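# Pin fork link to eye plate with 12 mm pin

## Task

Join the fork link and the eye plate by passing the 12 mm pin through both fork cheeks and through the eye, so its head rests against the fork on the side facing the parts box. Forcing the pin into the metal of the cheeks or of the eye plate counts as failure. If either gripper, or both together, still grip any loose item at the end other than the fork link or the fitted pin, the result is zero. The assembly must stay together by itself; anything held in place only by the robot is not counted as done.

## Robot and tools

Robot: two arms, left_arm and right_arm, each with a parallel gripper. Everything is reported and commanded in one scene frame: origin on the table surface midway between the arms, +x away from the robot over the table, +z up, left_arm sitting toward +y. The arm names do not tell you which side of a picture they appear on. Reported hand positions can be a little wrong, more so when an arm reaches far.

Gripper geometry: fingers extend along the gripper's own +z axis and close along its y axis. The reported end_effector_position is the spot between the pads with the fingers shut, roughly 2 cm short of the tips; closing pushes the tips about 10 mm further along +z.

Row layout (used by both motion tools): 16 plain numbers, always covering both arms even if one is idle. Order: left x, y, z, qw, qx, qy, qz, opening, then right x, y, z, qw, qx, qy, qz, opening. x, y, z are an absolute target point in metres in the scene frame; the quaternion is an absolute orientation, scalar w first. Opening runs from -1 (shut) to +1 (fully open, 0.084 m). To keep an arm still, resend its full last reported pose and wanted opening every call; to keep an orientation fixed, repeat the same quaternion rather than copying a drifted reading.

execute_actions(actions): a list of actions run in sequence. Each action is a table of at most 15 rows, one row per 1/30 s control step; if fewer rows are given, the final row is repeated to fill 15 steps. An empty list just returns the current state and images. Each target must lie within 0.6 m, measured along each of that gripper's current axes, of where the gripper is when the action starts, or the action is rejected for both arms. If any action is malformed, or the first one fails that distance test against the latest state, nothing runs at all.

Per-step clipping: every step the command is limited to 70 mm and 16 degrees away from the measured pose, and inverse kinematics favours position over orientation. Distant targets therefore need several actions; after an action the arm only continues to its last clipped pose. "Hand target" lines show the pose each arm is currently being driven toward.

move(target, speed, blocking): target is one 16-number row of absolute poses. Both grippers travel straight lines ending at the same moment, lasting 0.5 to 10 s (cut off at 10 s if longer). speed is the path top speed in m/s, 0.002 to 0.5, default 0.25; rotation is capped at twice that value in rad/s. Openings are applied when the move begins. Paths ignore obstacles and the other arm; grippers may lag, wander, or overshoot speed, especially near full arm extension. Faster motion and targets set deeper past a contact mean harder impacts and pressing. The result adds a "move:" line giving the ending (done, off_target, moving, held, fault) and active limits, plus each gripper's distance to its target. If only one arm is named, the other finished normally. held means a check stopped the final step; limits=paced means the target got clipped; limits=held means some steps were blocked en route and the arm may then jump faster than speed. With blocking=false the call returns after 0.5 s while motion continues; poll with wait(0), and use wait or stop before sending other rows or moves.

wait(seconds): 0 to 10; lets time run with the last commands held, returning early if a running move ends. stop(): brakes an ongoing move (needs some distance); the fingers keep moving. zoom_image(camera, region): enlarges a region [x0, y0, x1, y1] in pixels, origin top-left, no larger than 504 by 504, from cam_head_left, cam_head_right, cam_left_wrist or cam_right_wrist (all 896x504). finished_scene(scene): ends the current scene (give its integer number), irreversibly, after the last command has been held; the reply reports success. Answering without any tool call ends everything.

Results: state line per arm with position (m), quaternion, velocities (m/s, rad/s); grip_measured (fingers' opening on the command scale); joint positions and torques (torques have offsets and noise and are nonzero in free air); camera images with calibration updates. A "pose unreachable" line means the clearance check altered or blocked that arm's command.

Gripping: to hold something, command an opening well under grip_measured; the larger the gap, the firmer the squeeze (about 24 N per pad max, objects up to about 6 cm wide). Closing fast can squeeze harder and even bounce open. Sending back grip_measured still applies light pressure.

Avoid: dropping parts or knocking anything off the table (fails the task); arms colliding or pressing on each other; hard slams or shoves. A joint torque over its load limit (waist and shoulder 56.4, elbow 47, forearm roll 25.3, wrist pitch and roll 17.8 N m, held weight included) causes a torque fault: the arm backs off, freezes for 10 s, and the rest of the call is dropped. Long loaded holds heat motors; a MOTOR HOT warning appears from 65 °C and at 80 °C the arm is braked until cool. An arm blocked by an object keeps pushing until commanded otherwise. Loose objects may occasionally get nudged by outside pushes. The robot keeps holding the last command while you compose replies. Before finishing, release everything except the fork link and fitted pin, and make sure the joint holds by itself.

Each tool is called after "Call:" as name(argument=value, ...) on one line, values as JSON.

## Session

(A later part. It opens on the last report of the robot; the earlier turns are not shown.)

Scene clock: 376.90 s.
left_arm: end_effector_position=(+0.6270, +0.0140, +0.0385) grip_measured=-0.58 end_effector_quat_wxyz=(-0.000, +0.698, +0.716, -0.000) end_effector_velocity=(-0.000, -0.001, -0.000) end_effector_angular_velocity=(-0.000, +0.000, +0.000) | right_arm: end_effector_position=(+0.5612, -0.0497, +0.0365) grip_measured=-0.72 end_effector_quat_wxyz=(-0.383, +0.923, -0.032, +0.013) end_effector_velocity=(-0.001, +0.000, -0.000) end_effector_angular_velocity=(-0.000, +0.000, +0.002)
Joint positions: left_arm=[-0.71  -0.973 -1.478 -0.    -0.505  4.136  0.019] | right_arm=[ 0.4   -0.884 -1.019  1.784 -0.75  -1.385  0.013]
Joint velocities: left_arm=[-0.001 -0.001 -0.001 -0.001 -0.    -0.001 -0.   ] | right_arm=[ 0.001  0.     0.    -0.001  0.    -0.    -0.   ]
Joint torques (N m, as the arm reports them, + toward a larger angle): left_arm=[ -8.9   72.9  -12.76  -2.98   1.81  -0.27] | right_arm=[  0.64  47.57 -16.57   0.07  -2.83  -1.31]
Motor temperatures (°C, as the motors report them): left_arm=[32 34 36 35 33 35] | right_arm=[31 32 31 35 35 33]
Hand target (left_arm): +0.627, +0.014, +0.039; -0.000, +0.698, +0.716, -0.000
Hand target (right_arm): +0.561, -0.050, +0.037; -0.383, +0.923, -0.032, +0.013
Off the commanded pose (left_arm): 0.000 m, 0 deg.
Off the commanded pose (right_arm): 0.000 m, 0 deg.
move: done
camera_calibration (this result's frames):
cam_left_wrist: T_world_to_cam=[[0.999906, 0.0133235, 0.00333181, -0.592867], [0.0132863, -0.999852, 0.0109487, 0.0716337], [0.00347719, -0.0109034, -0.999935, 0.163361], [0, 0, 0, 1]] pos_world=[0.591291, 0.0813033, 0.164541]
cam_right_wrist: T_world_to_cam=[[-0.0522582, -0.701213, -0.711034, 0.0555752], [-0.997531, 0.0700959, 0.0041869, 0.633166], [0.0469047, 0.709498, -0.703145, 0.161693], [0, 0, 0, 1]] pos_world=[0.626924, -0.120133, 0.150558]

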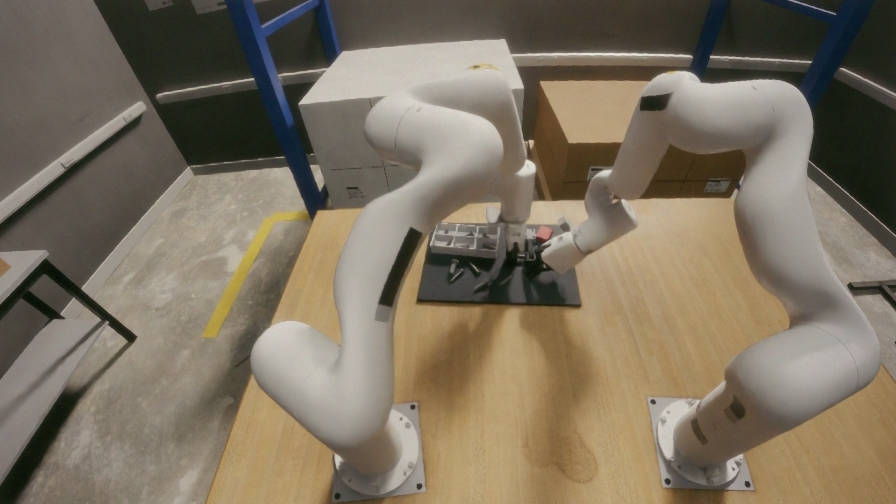

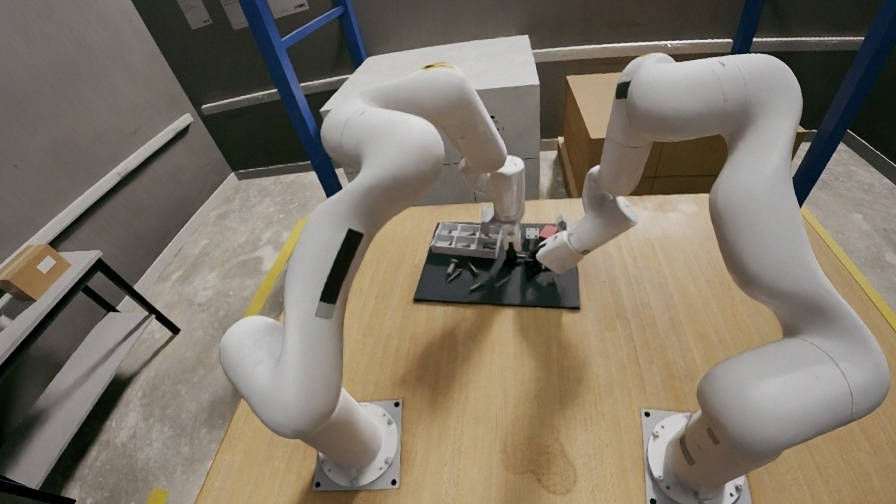

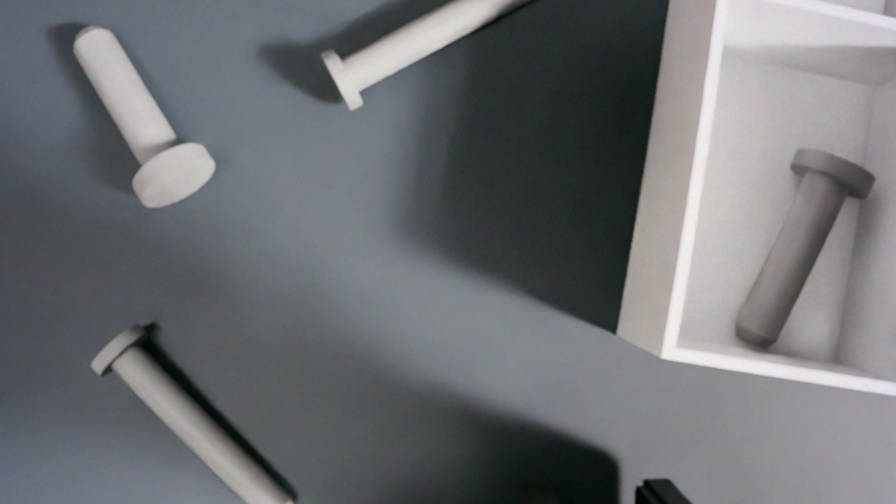

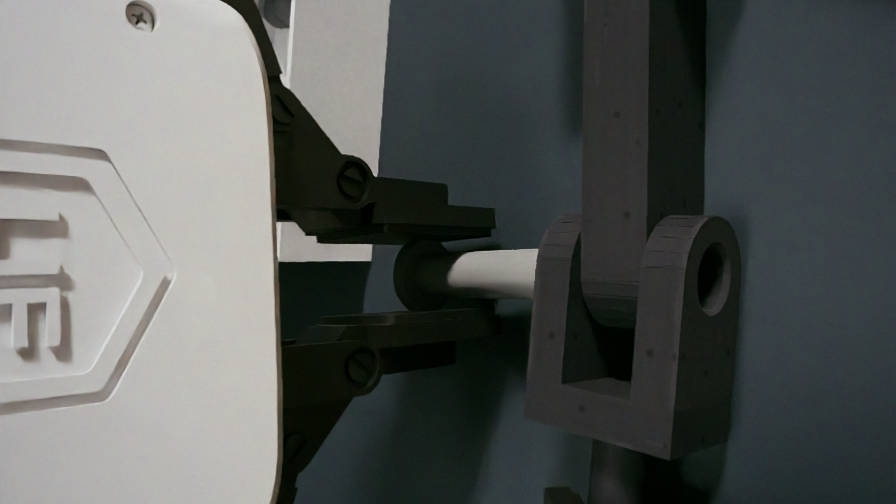

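Call:
move(target=[0.6275,0.020,0.0418,0,0.698,0.716,0,-1,0.5612,-0.0497,0.0365,-0.383,0.923,-0.032,0.0134,-1], speed=0.01)

Call:
move(target=[0.6270,0.013,0.0418,0,0.698,0.716,0,-1,0.5612,-0.0497,0.0365,-0.383,0.923,-0.032,0.0134,-1], speed=0.003)

Scene clock: 380.27 s.
left_arm: end_effector_position=(+0.6275, +0.0198, +0.0417) grip_measured=-0.58 end_effector_quat_wxyz=(+0.000, +0.698, +0.716, +0.000) end_effector_velocity=(-0.000, +0.002, +0.000) end_effector_angular_velocity=(+0.001, +0.001, -0.001) | right_arm: end_effector_position=(+0.5612, -0.0497, +0.0365) grip_measured=-0.72 end_effector_quat_wxyz=(-0.383, +0.923, -0.032, +0.013) end_effector_velocity=(+0.000, +0.000, +0.000) end_effector_angular_velocity=(+0.000, +0.000, -0.001)
Joint positions: left_arm=[-0.702 -0.962 -1.466  0.    -0.504  4.144  0.019] | right_arm=[ 0.4   -0.884 -1.019  1.784 -0.749 -1.385  0.013]
Joint velocities: left_arm=[ 0.002  0.003  0.004  0.    -0.001  0.002 -0.   ] | right_arm=[ 0.     0.001  0.001  0.001  0.     0.    -0.   ]
Joint torques (N m, as the arm reports them, + toward a larger angle): left_arm=[ 5.8  71.41 -9.86 -0.33  0.31 -0.23] | right_arm=[  3.87  43.53 -17.1    0.15  -2.82  -0.9 ]
Motor temperatures (°C, as the motors report them): left_arm=[32 34 36 35 33 35] | right_arm=[31 32 31 35 35 33]
Hand target (left_arm): +0.627, +0.020, +0.042; +0.000, +0.698, +0.716, +0.000
Hand target (right_arm): +0.561, -0.050, +0.037; -0.383, +0.923, -0.032, +0.013
Off the commanded pose (left_arm): 0.000 m, 0 deg.
Off the commanded pose (right_arm): 0.000 m, 0 deg.
move: done
camera_calibration (this result's frames):
cam_left_wrist: T_world_to_cam=[[0.999905, 0.0133409, 0.00346104, -0.593433], [0.0133021, -0.999851, 0.0110083, 0.0773489], [0.00360738, -0.0109612, -0.999933, 0.166572], [0, 0, 0, 1]] pos_world=[0.591747, 0.0870801, 0.167763]
cam_right_wrist: T_world_to_cam=[[-0.0522798, -0.701248, -0.710998, 0.0555629], [-0.99753, 0.0701192, 0.00419094, 0.633168], [0.0469157, 0.709461, -0.703182, 0.161694], [0, 0, 0, 1]] pos_world=[0.626923, -0.120149, 0.150552]

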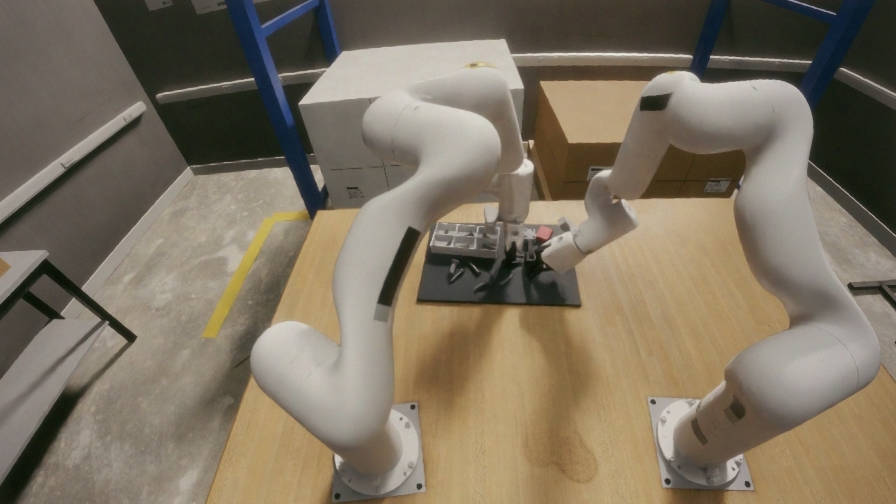

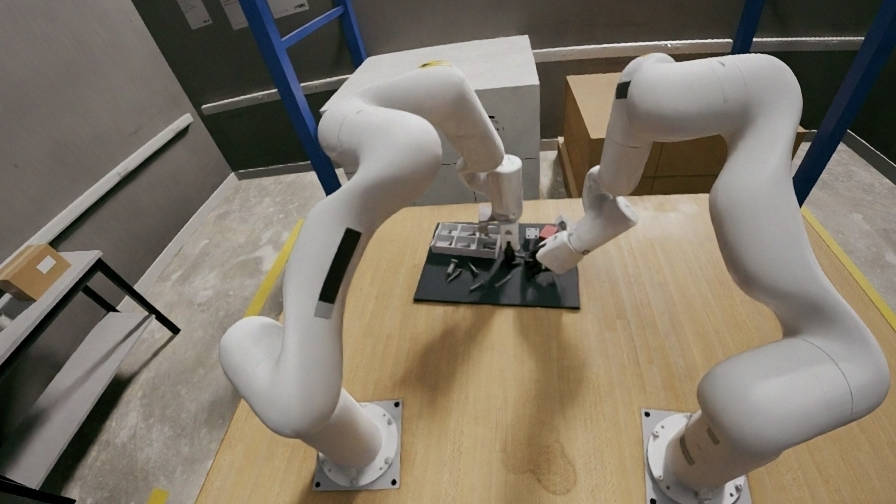

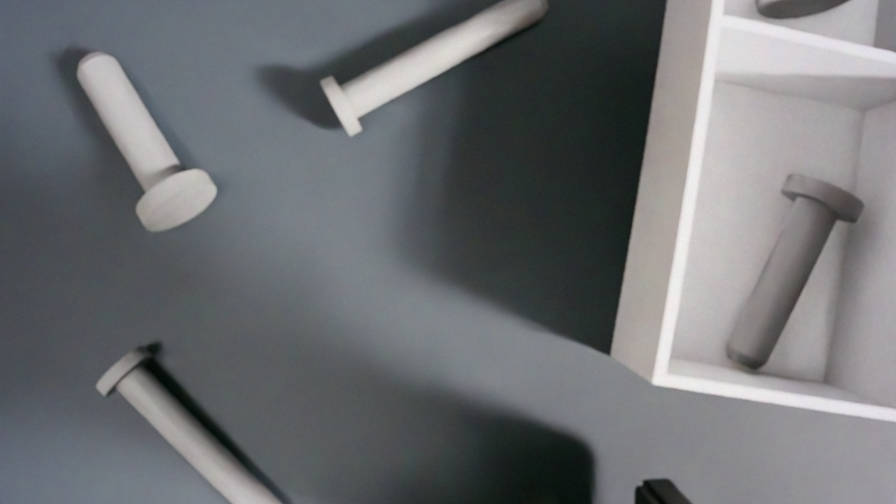

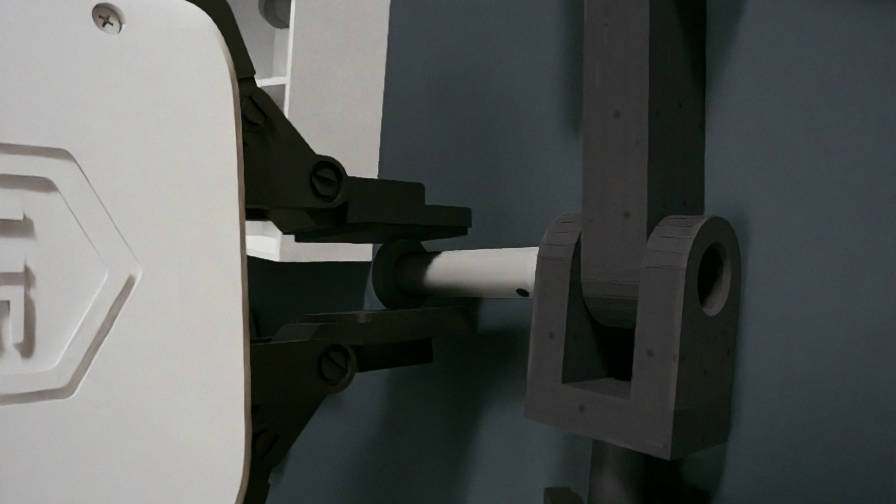

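Scene clock: 382.77 s.
left_arm: end_effector_position=(+0.6271, +0.0131, +0.0418) grip_measured=-0.58 end_effector_quat_wxyz=(+0.000, +0.698, +0.716, +0.000) end_effector_velocity=(+0.000, -0.000, -0.000) end_effector_angular_velocity=(-0.000, +0.000, +0.001) | right_arm: end_effector_position=(+0.5612, -0.0497, +0.0365) grip_measured=-0.72 end_effector_quat_wxyz=(-0.383, +0.923, -0.032, +0.013) end_effector_velocity=(-0.000, +0.000, -0.000) end_effector_angular_velocity=(-0.000, +0.000, +0.000)
Joint positions: left_arm=[-0.711 -0.969 -1.478  0.    -0.51   4.135  0.019] | right_arm=[ 0.4   -0.884 -1.019  1.784 -0.749 -1.385  0.013]
Joint velocities: left_arm=[-0.    -0.001 -0.001 -0.    -0.    -0.001  0.   ] | right_arm=[ 0.001 -0.     0.     0.001  0.    -0.    -0.   ]
Joint torques (N m, as the arm reports them, + toward a larger angle): left_arm=[  5.37  72.52 -10.08  -0.93   0.34  -0.22] | right_arm=[  4.83  46.93 -16.36  -0.13  -2.94  -1.15]
Motor temperatures (°C, as the motors report them): left_arm=[32 34 36 35 33 35] | right_arm=[31 32 31 35 35 33]
Hand target (left_arm): +0.627, +0.013, +0.042; -0.000, +0.698, +0.716, -0.000
Hand target (right_arm): +0.561, -0.050, +0.037; -0.383, +0.923, -0.032, +0.013
Off the commanded pose (left_arm): 0.000 m, 0 deg.
Off the commanded pose (right_arm): 0.000 m, 0 deg.
move: done
camera_calibration (this result's frames):
cam_left_wrist: T_world_to_cam=[[0.999904, 0.0134104, 0.00337499, -0.592917], [0.0133727, -0.999851, 0.0109454, 0.0706003], [0.00352127, -0.0108992, -0.999934, 0.166632], [0, 0, 0, 1]] pos_world=[0.59133, 0.0803572, 0.167849]
cam_right_wrist: T_world_to_cam=[[-0.0522943, -0.701276, -0.710969, 0.0555525], [-0.997529, 0.0701241, 0.00420377, 0.633162], [0.0469081, 0.709433, -0.70321, 0.161693], [0, 0, 0, 1]] pos_world=[0.626918, -0.120153, 0.150539]

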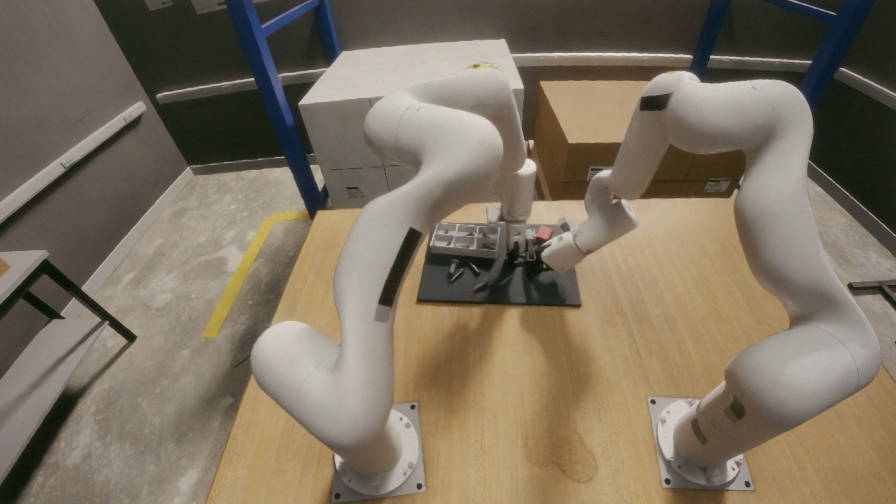

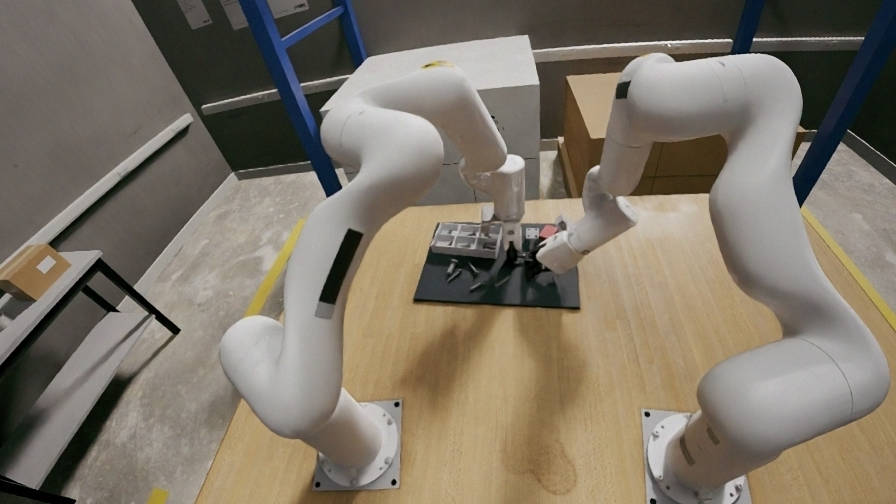

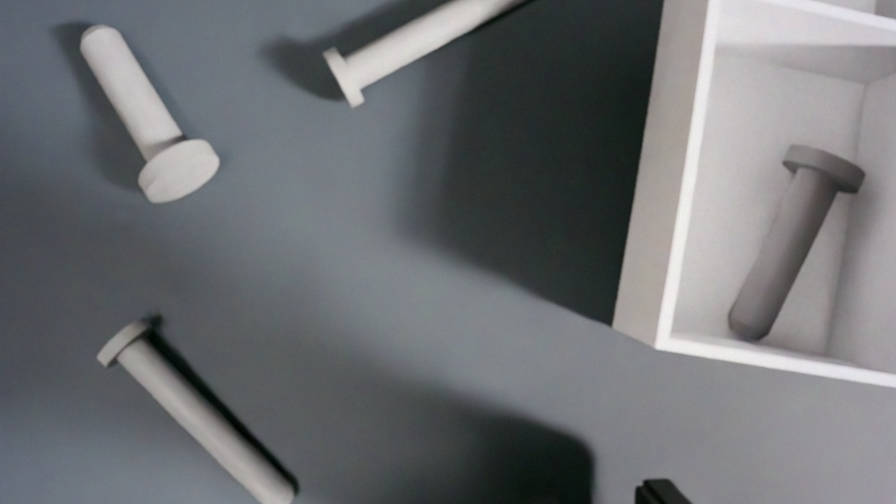

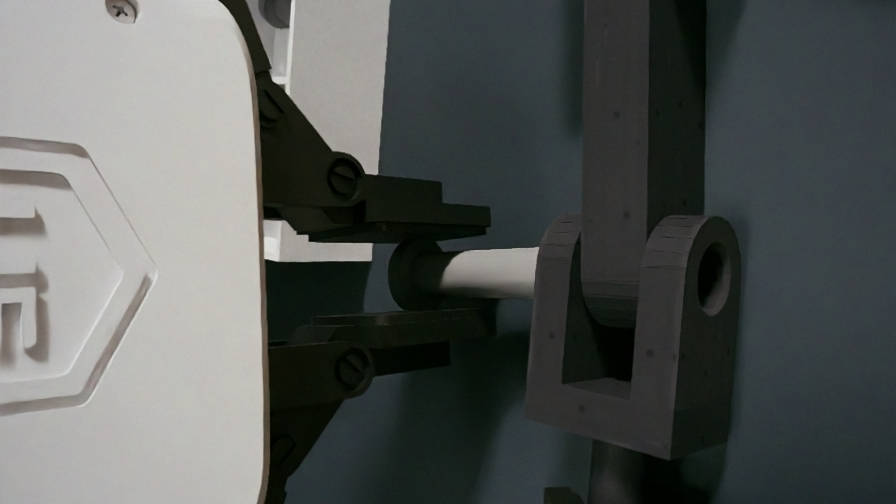

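No load yet; continue.

Call:
move(target=[0.6267,0.008,0.0418,0,0.698,0.716,0,-1,0.5612,-0.0497,0.0365,-0.383,0.923,-0.032,0.0134,-1], speed=0.003)

Scene clock: 385.37 s.
left_arm: end_effector_position=(+0.6264, +0.0086, +0.0416) grip_measured=-0.58 end_effector_quat_wxyz=(-0.001, +0.698, +0.716, -0.000) end_effector_velocity=(-0.000, -0.001, +0.001) end_effector_angular_velocity=(-0.000, -0.000, -0.001) | right_arm: end_effector_position=(+0.5612, -0.0497, +0.0365) grip_measured=-0.72 end_effector_quat_wxyz=(-0.383, +0.923, -0.032, +0.013) end_effector_velocity=(-0.000, -0.001, -0.000) end_effector_angular_velocity=(-0.000, +0.001, -0.001)
Joint positions: left_arm=[-0.718 -0.973 -1.487  0.    -0.515  4.128  0.019] | right_arm=[ 0.4   -0.884 -1.019  1.784 -0.749 -1.385  0.013]
Joint velocities: left_arm=[-0.002  0.    -0.001 -0.    -0.001 -0.001 -0.   ] | right_arm=[-0.002  0.001  0.002 -0.     0.    -0.    -0.   ]
Joint torques (N m, as the arm reports them, + toward a larger angle): left_arm=[ -6.74  73.07 -11.55  -2.67   1.23  -0.14] | right_arm=[  2.67  46.28 -16.4   -1.01  -2.63  -0.91]
Motor temperatures (°C, as the motors report them): left_arm=[32 34 36 35 33 35] | right_arm=[31 32 31 35 35 33]
Hand target (left_arm): +0.627, +0.008, +0.042; -0.000, +0.698, +0.716, -0.000
Hand target (right_arm): +0.561, -0.050, +0.037; -0.383, +0.923, -0.032, +0.013
Off the commanded pose (left_arm): 0.001 m, 0 deg.
Off the commanded pose (right_arm): 0.000 m, 0 deg.
move: done
camera_calibration (this result's frames):
cam_left_wrist: T_world_to_cam=[[0.999908, 0.0134213, 0.00201865, -0.592129], [0.0134006, -0.999861, 0.0099559, 0.0660971], [0.00215199, -0.00992793, -0.999948, 0.167207], [0, 0, 0, 1]] pos_world=[0.590829, 0.075695, 0.167735]
cam_right_wrist: T_world_to_cam=[[-0.0522972, -0.701292, -0.710953, 0.0555445], [-0.997529, 0.0701235, 0.00420707, 0.633159], [0.0469041, 0.709417, -0.703227, 0.161693], [0, 0, 0, 1]] pos_world=[0.626916, -0.120154, 0.150533]

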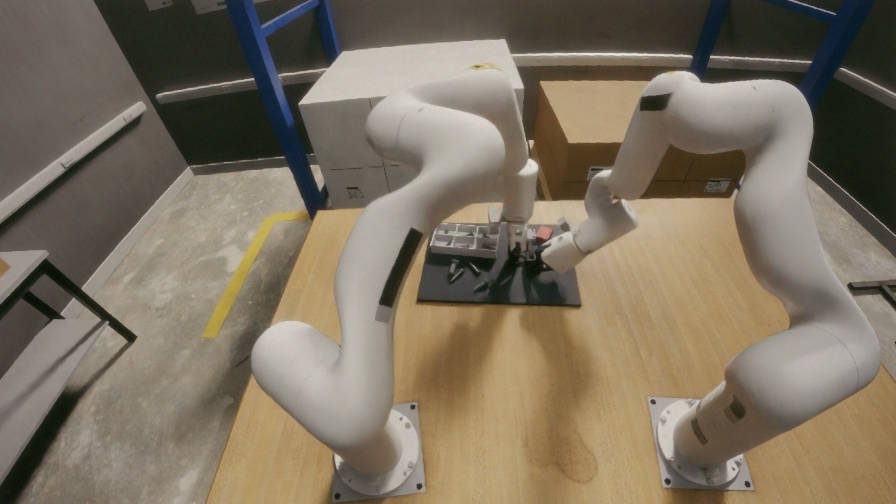

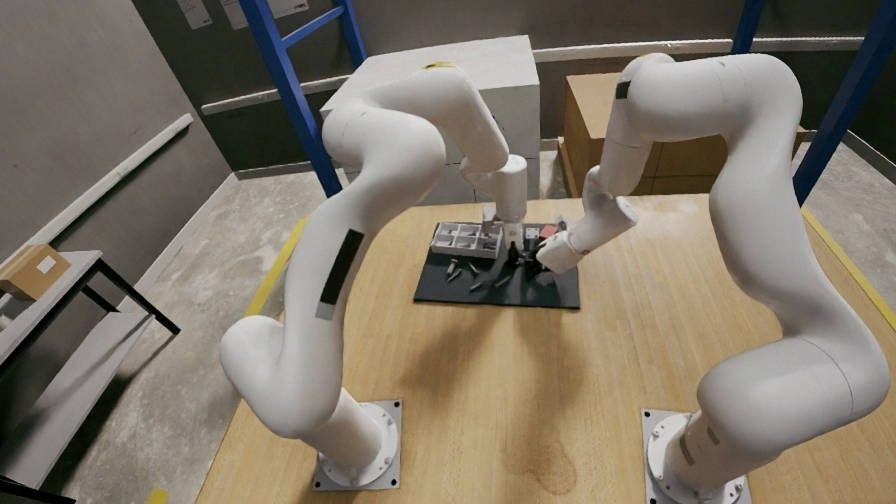

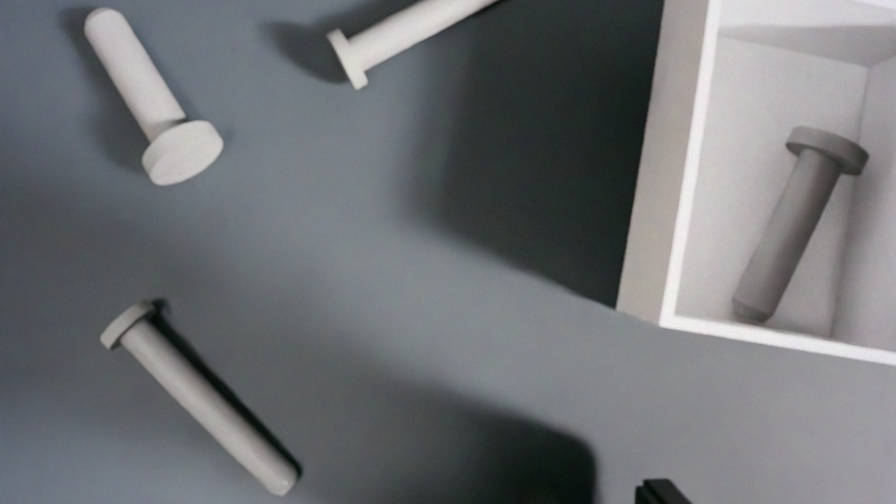

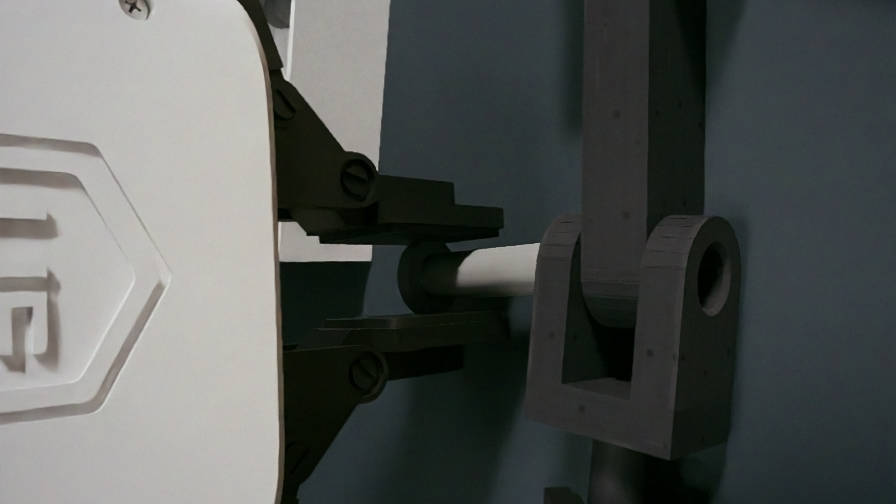

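Call:
move(target=[0.6280,0.013,0.0435,0,0.698,0.716,0,-1,0.5612,-0.0497,0.0365,-0.383,0.923,-0.032,0.0134,-1], speed=0.01)

Call:
move(target=[0.6276,0.006,0.0435,0,0.698,0.716,0,-1,0.5612,-0.0497,0.0365,-0.383,0.923,-0.032,0.0134,-1], speed=0.003)

Scene clock: 387.60 s.
left_arm: end_effector_position=(+0.6283, +0.0127, +0.0436) grip_measured=-0.58 end_effector_quat_wxyz=(+0.001, +0.698, +0.716, +0.000) end_effector_velocity=(-0.003, +0.002, -0.001) end_effector_angular_velocity=(+0.005, +0.008, -0.002) | right_arm: end_effector_position=(+0.5612, -0.0497, +0.0365) grip_measured=-0.72 end_effector_quat_wxyz=(-0.383, +0.923, -0.032, +0.013) end_effector_velocity=(-0.001, +0.000, -0.001) end_effector_angular_velocity=(-0.000, +0.002, +0.000)
Joint positions: left_arm=[-0.711 -0.967 -1.481 -0.    -0.513  4.135  0.019] | right_arm=[ 0.4   -0.884 -1.019  1.784 -0.749 -1.385  0.013]
Joint velocities: left_arm=[ 0.001 -0.     0.004  0.    -0.005  0.002  0.   ] | right_arm=[ 0.001 -0.     0.002  0.    -0.     0.    -0.   ]
Joint torques (N m, as the arm reports them, + toward a larger angle): left_arm=[  5.77  71.9  -10.48  -0.37   0.27  -0.27] | right_arm=[  2.91  45.8  -16.56  -0.39  -2.57  -0.86]
Motor temperatures (°C, as the motors report them): left_arm=[32 34 36 35 33 35] | right_arm=[31 32 31 35 35 33]
Hand target (left_arm): +0.628, +0.013, +0.043; +0.000, +0.698, +0.716, +0.000
Hand target (right_arm): +0.561, -0.050, +0.036; -0.383, +0.923, -0.032, +0.013
Off the commanded pose (left_arm): 0.000 m, 0 deg.
Off the commanded pose (right_arm): 0.000 m, 0 deg.
move: done
camera_calibration (this result's frames):
cam_left_wrist: T_world_to_cam=[[0.9999, 0.0134528, 0.00424764, -0.594151], [0.0134031, -0.999844, 0.0115202, 0.0701287], [0.00440196, -0.0114621, -0.999925, 0.167902], [0, 0, 0, 1]] pos_world=[0.592413, 0.0800353, 0.169605]
cam_right_wrist: T_world_to_cam=[[-0.0522957, -0.701292, -0.710953, 0.0555443], [-0.99753, 0.0701207, 0.00420767, 0.633159], [0.0469017, 0.709417, -0.703226, 0.161691], [0, 0, 0, 1]] pos_world=[0.626916, -0.120151, 0.15053]

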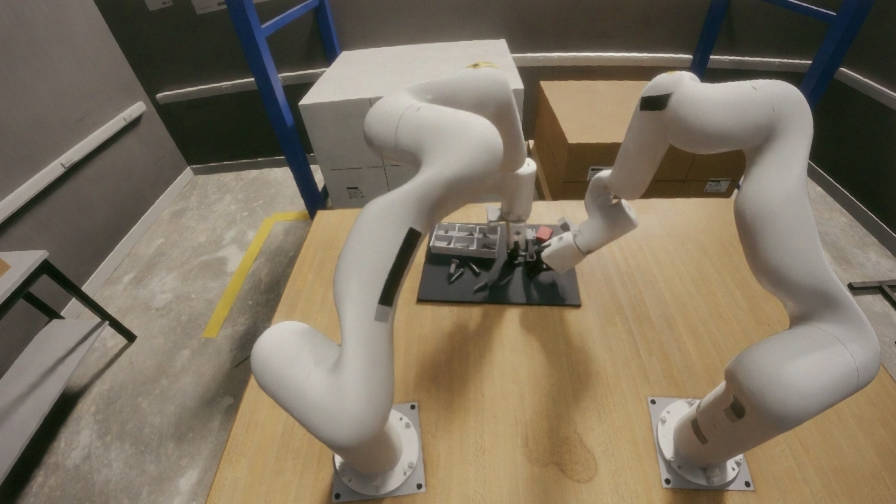

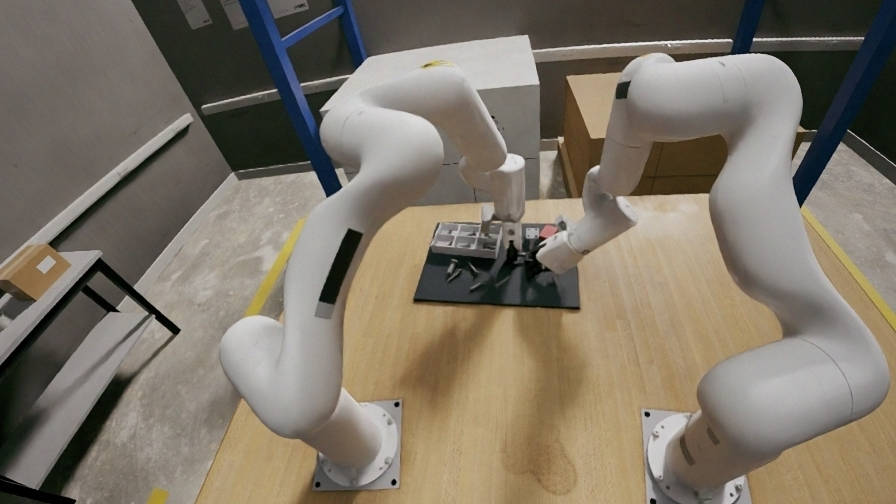

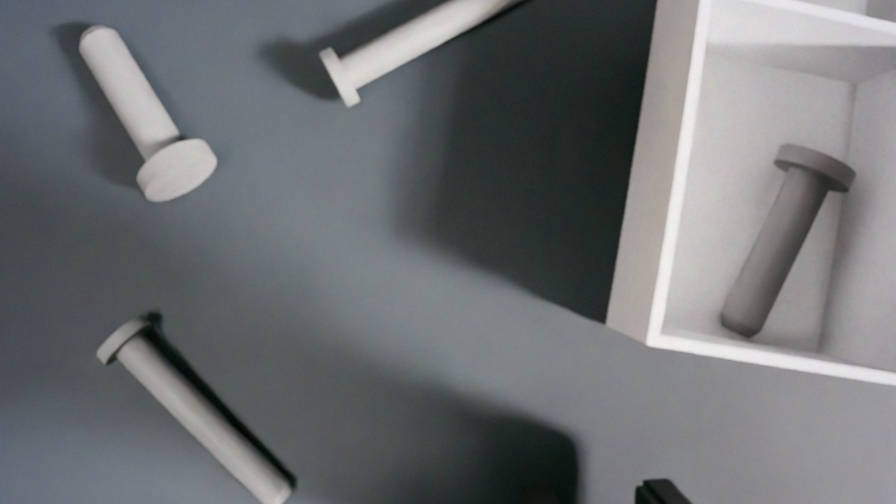

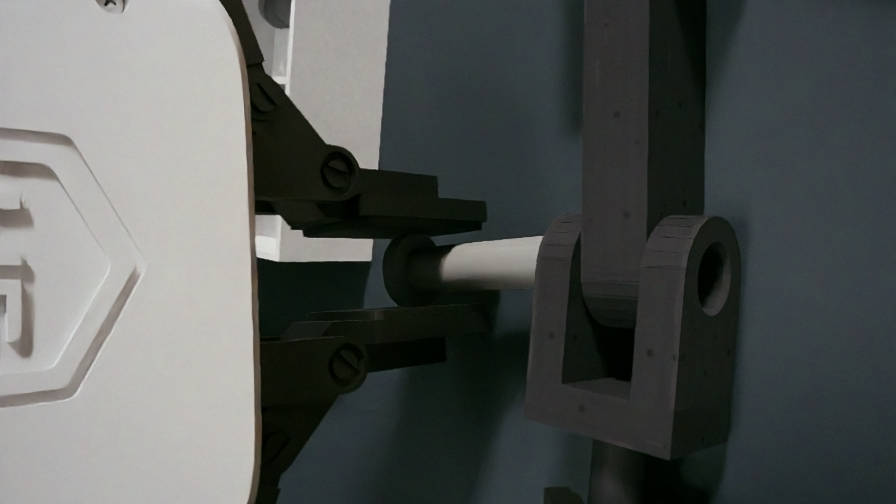

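Scene clock: 390.07 s.
left_arm: end_effector_position=(+0.6276, +0.0061, +0.0435) grip_measured=-0.58 end_effector_quat_wxyz=(-0.000, +0.698, +0.716, -0.000) end_effector_velocity=(+0.000, +0.000, +0.000) end_effector_angular_velocity=(+0.000, +0.001, +0.002) | right_arm: end_effector_position=(+0.5612, -0.0497, +0.0365) grip_measured=-0.72 end_effector_quat_wxyz=(-0.383, +0.923, -0.032, +0.013) end_effector_velocity=(-0.001, +0.000, -0.000) end_effector_angular_velocity=(-0.000, +0.000, +0.002)
Joint positions: left_arm=[-0.72  -0.974 -1.494  0.    -0.52   4.126  0.019] | right_arm=[ 0.4   -0.884 -1.019  1.784 -0.749 -1.385  0.013]
Joint velocities: left_arm=[ 0.001 -0.    -0.001 -0.    -0.001 -0.001 -0.   ] | right_arm=[ 0.001 -0.     0.    -0.001  0.    -0.    -0.   ]
Joint torques (N m, as the arm reports them, + toward a larger angle): left_arm=[ -8.69  73.23 -13.55  -2.96   2.46  -0.28] | right_arm=[  1.93  44.02 -15.87  -0.46  -2.83  -1.23]
Motor temperatures (°C, as the motors report them): left_arm=[32 34 36 35 33 35] | right_arm=[31 32 31 35 35 33]
Hand target (left_arm): +0.628, +0.006, +0.044; -0.000, +0.698, +0.716, -0.000
Hand target (right_arm): +0.561, -0.050, +0.037; -0.383, +0.923, -0.032, +0.013
Off the commanded pose (left_arm): 0.000 m, 0 deg.
Off the commanded pose (right_arm): 0.000 m, 0 deg.
move: done
camera_calibration (this result's frames):
cam_left_wrist: T_world_to_cam=[[0.999906, 0.0133758, 0.00317066, -0.593348], [0.0133409, -0.999853, 0.0108106, 0.0636387], [0.00331479, -0.0107673, -0.999937, 0.16835], [0, 0, 0, 1]] pos_world=[0.591885, 0.0733786, 0.169533]
cam_right_wrist: T_world_to_cam=[[-0.0522998, -0.701283, -0.710962, 0.0555494], [-0.997529, 0.070124, 0.004211, 0.633157], [0.0469024, 0.709426, -0.703218, 0.161698], [0, 0, 0, 1]] pos_world=[0.626914, -0.120156, 0.150536]

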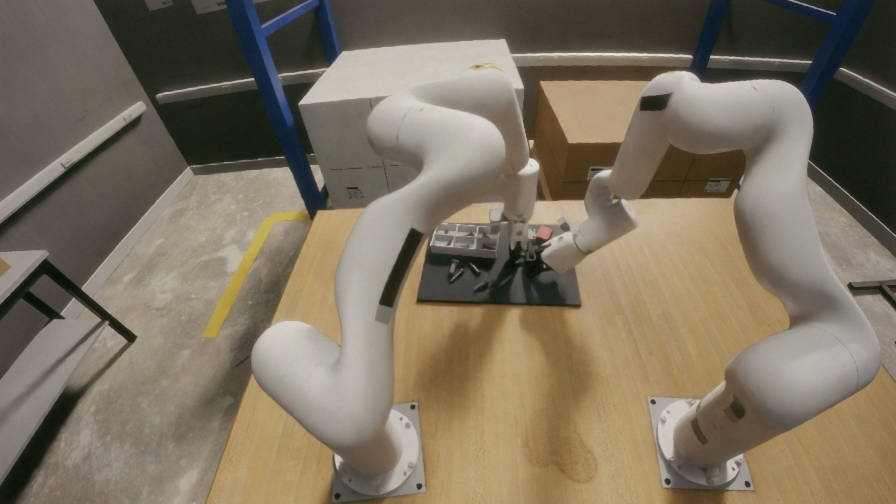

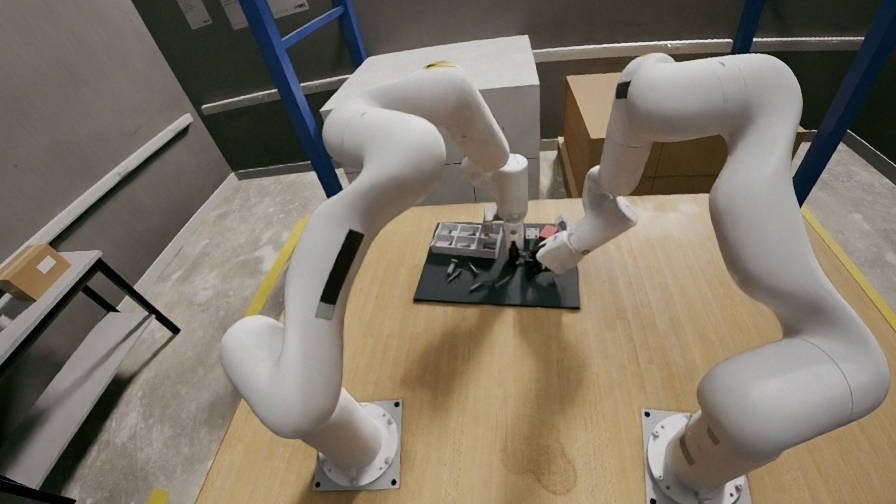

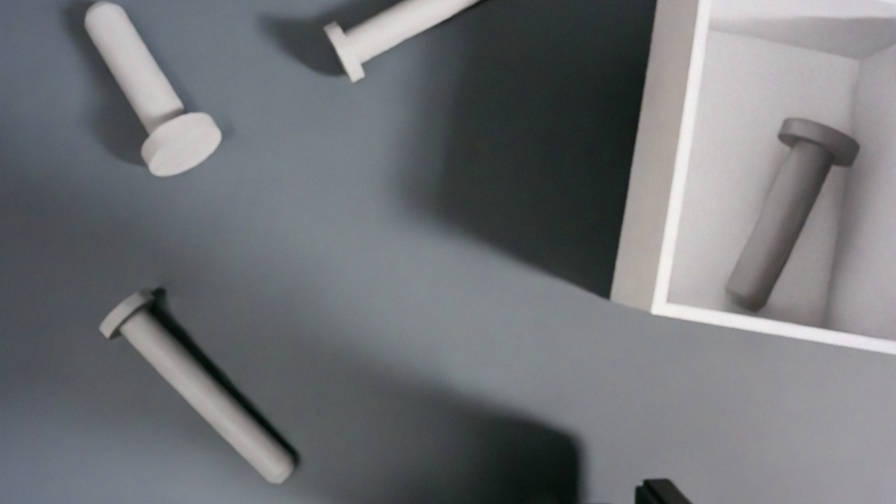

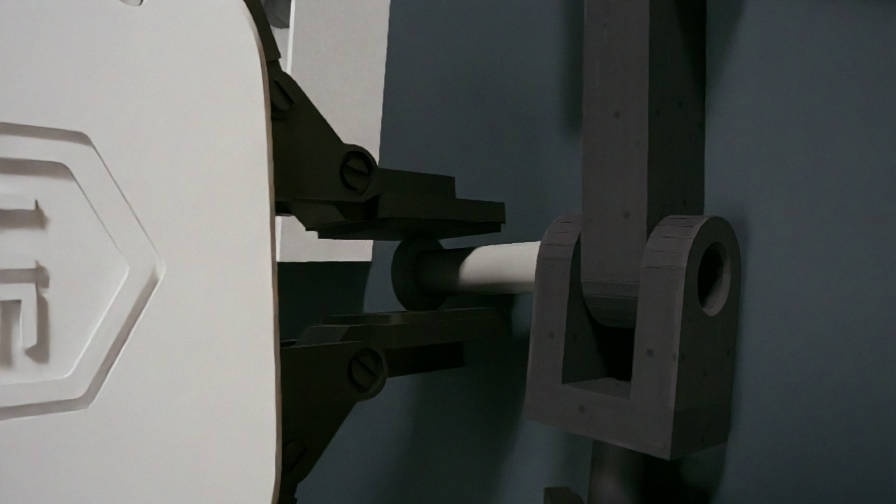

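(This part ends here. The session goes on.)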